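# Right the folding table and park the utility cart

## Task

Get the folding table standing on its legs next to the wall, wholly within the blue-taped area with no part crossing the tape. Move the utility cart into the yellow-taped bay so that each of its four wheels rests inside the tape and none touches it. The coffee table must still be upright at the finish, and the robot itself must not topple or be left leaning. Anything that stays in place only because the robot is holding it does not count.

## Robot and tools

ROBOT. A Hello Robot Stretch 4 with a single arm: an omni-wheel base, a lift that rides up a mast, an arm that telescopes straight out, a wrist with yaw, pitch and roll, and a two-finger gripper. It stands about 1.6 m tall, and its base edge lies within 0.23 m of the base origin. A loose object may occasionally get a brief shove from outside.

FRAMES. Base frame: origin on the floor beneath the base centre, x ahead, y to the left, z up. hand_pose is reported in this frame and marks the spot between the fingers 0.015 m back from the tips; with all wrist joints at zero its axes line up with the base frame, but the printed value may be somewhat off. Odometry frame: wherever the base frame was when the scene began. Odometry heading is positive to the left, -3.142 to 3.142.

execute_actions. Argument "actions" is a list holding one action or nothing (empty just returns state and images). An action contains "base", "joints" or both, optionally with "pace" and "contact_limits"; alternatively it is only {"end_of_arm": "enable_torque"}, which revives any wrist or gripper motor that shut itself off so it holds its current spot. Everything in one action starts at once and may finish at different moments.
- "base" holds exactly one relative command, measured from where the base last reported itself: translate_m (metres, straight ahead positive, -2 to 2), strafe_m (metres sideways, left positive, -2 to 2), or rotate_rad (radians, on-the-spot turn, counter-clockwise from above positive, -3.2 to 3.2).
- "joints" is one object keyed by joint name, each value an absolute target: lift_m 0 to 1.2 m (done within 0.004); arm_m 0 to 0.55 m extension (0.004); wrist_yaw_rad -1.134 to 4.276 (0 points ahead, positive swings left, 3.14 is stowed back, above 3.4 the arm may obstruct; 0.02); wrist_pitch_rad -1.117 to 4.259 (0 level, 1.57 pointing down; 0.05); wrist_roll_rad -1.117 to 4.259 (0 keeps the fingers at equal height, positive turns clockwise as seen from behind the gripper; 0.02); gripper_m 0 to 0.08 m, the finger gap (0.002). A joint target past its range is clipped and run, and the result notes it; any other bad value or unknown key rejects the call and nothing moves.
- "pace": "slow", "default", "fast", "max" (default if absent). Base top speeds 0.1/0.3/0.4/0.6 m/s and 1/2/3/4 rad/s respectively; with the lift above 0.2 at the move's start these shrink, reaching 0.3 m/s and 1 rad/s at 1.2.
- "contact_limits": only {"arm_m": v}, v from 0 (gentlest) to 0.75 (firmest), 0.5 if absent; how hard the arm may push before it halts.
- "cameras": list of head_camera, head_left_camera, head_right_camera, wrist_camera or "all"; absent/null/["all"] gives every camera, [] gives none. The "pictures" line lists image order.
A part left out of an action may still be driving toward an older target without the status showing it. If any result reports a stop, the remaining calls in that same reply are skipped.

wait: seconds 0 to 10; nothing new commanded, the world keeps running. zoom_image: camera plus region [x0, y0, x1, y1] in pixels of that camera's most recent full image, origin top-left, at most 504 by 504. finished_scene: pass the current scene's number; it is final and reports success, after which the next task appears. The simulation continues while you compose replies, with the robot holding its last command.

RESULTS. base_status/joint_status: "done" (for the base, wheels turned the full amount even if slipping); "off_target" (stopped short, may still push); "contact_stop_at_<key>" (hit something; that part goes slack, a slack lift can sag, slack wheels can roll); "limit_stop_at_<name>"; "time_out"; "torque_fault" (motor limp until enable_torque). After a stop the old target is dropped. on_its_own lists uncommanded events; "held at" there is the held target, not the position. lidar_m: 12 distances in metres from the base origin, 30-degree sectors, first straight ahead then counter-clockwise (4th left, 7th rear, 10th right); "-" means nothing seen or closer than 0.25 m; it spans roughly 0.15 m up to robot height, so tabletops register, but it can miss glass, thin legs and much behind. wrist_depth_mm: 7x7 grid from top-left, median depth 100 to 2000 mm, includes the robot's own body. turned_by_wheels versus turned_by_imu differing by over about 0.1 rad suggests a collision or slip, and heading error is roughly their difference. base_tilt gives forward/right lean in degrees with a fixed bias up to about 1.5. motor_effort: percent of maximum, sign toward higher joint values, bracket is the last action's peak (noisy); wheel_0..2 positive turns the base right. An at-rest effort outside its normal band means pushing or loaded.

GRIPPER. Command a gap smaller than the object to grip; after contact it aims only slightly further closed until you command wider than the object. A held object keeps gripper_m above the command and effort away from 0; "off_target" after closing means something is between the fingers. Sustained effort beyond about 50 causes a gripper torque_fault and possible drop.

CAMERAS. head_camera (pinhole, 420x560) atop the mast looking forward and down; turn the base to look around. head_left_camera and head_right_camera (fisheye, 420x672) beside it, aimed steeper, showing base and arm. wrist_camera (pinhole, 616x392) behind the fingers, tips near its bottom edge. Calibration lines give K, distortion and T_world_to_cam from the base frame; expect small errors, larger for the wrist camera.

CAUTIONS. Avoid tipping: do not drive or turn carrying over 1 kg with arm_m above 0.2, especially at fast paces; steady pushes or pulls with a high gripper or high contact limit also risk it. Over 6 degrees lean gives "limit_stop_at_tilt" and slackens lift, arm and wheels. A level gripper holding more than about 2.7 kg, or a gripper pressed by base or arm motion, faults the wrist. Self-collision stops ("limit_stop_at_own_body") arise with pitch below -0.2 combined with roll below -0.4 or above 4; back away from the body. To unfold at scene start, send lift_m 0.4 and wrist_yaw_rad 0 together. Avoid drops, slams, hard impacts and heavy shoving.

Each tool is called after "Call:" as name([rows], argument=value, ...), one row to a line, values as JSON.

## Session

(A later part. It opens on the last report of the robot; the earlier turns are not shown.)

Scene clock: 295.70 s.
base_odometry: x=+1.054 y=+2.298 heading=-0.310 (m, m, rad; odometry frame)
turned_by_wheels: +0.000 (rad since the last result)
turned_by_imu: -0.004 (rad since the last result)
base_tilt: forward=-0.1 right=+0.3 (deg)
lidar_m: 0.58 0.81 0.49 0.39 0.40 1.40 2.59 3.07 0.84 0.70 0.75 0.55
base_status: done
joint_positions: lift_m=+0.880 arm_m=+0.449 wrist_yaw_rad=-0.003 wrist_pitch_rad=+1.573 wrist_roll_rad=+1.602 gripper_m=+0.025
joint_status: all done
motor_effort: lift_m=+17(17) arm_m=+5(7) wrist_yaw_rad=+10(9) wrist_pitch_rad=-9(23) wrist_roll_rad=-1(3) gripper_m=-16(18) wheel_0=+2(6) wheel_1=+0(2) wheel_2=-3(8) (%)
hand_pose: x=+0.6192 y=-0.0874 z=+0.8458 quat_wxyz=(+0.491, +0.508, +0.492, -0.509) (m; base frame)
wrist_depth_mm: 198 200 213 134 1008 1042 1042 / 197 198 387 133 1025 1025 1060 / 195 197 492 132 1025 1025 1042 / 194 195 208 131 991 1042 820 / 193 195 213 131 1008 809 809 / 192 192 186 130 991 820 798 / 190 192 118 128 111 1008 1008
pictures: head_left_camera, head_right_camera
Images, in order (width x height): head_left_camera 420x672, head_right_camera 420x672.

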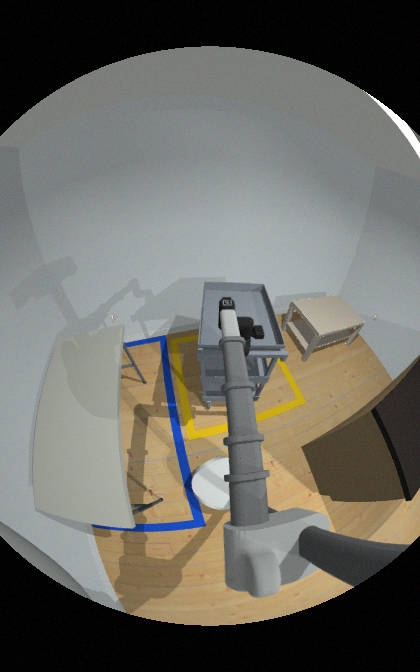

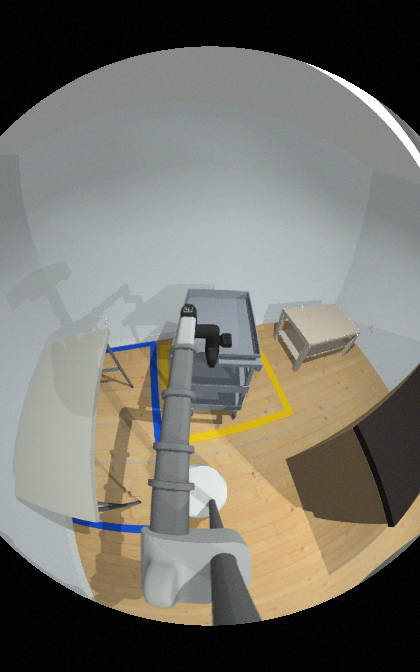

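Call:
execute_actions([
  {"joints":{"arm_m":0.52},"pace":"slow"},
], cameras=[])

Call:
execute_actions([
  {"joints":{"gripper_m":0.055}},
], cameras=[])

Call:
execute_actions([
  {"joints":{"lift_m":0.97}},
], cameras=["head_right_camera"])

Call:
finished_scene(scene=1)

Scene clock: 308.07 s.
base_odometry: x=+1.054 y=+2.298 heading=-0.310 (m, m, rad; odometry frame)
turned_by_wheels: +0.000 (rad since the last result)
turned_by_imu: -0.001 (rad since the last result)
base_tilt: forward=-0.1 right=+0.3 (deg)
lidar_m: 0.65 0.82 0.48 0.41 0.40 1.40 2.54 3.07 0.82 0.70 0.72 0.65
base_status: not commanded
joint_positions: lift_m=+0.880 arm_m=+0.519 wrist_yaw_rad=-0.003 wrist_pitch_rad=+1.573 wrist_roll_rad=+1.602 gripper_m=+0.025
joint_status: all done
motor_effort: lift_m=+17(17) arm_m=+5(6) wrist_yaw_rad=+10(12) wrist_pitch_rad=-9(16) wrist_roll_rad=-4(6) gripper_m=-17(18) wheel_0=+1(2) wheel_1=+0(0) wheel_2=-3(3) (%)
hand_pose: x=+0.6891 y=-0.0874 z=+0.8458 quat_wxyz=(+0.491, +0.508, +0.492, -0.509) (m; base frame)
wrist_depth_mm: 198 200 212 134 1042 1042 1042 / 196 198 384 133 1042 1042 1060 / 195 196 492 132 1008 1042 1025 / 195 195 206 132 1008 1008 809 / 193 193 213 131 1008 904 809 / 192 193 186 130 991 1008 798 / 191 193 118 128 111 1025 991
pictures: none
No camera images: the call's "cameras" was empty. Leave "cameras" out to get every camera's image.

Scene clock: 309.00 s.
base_odometry: x=+1.054 y=+2.298 heading=-0.310 (m, m, rad; odometry frame)
turned_by_wheels: +0.000 (rad since the last result)
turned_by_imu: +0.000 (rad since the last result)
base_tilt: forward=-0.1 right=+0.3 (deg)
lidar_m: 0.64 0.83 0.47 0.41 0.42 1.39 2.56 3.07 0.82 0.70 0.75 0.66
base_status: not commanded
joint_positions: lift_m=+0.880 arm_m=+0.519 wrist_yaw_rad=-0.001 wrist_pitch_rad=+1.570 wrist_roll_rad=+1.601 gripper_m=+0.055
joint_status: all done
motor_effort: lift_m=+17(17) arm_m=+4(6) wrist_yaw_rad=+3(10) wrist_pitch_rad=-2(9) wrist_roll_rad=-2(3) gripper_m=+2(14) wheel_0=+2(2) wheel_1=+0(0) wheel_2=+0(3) (%)
hand_pose: x=+0.6901 y=-0.0874 z=+0.8458 quat_wxyz=(+0.492, +0.508, +0.492, -0.507) (m; base frame)
wrist_depth_mm: 196 198 204 133 1025 1060 1042 / 195 197 215 132 1025 1042 1042 / 195 196 466 131 1008 1008 1025 / 193 195 521 130 1008 1025 809 / 192 193 208 130 991 866 798 / 191 192 181 129 976 991 798 / - - 128 128 111 1008 1008
pictures: none
No camera images: the call's "cameras" was empty. Leave "cameras" out to get every camera's image.

Scene clock: 310.37 s.
base_odometry: x=+1.054 y=+2.298 heading=-0.310 (m, m, rad; odometry frame)
turned_by_wheels: +0.000 (rad since the last result)
turned_by_imu: +0.000 (rad since the last result)
base_tilt: forward=-0.2 right=+0.3 (deg)
lidar_m: 0.64 0.84 0.47 0.39 0.40 1.40 2.56 3.11 0.82 0.69 0.72 0.68
base_status: not commanded
joint_positions: lift_m=+0.970 arm_m=+0.519 wrist_yaw_rad=+0.000 wrist_pitch_rad=+1.570 wrist_roll_rad=+1.601 gripper_m=+0.055
joint_status: all done
motor_effort: lift_m=+23(26) arm_m=+4(5) wrist_yaw_rad=+2(2) wrist_pitch_rad=-1(1) wrist_roll_rad=-1(2) gripper_m=+2(3) wheel_0=+1(1) wheel_1=+0(0) wheel_2=-1(1) (%)
hand_pose: x=+0.6901 y=-0.0874 z=+0.9353 quat_wxyz=(+0.492, +0.508, +0.492, -0.507) (m; base frame)
wrist_depth_mm: 286 287 291 661 1098 1138 1138 / 282 286 287 1138 1118 1138 1138 / 281 285 286 878 1118 1138 1118 / 279 282 286 866 1098 1098 891 / 278 282 283 218 1118 891 904 / 277 281 283 217 1078 1025 904 / - - 262 215 111 1118 1098
pictures: head_right_camera
Images, in order (width x height): head_right_camera 420x672.

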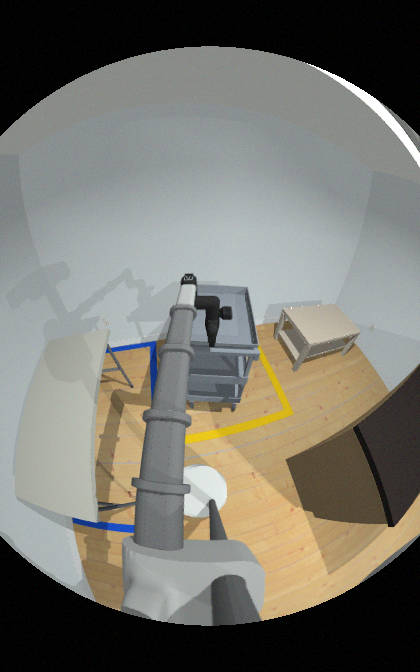

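The scene is finished: the task was done.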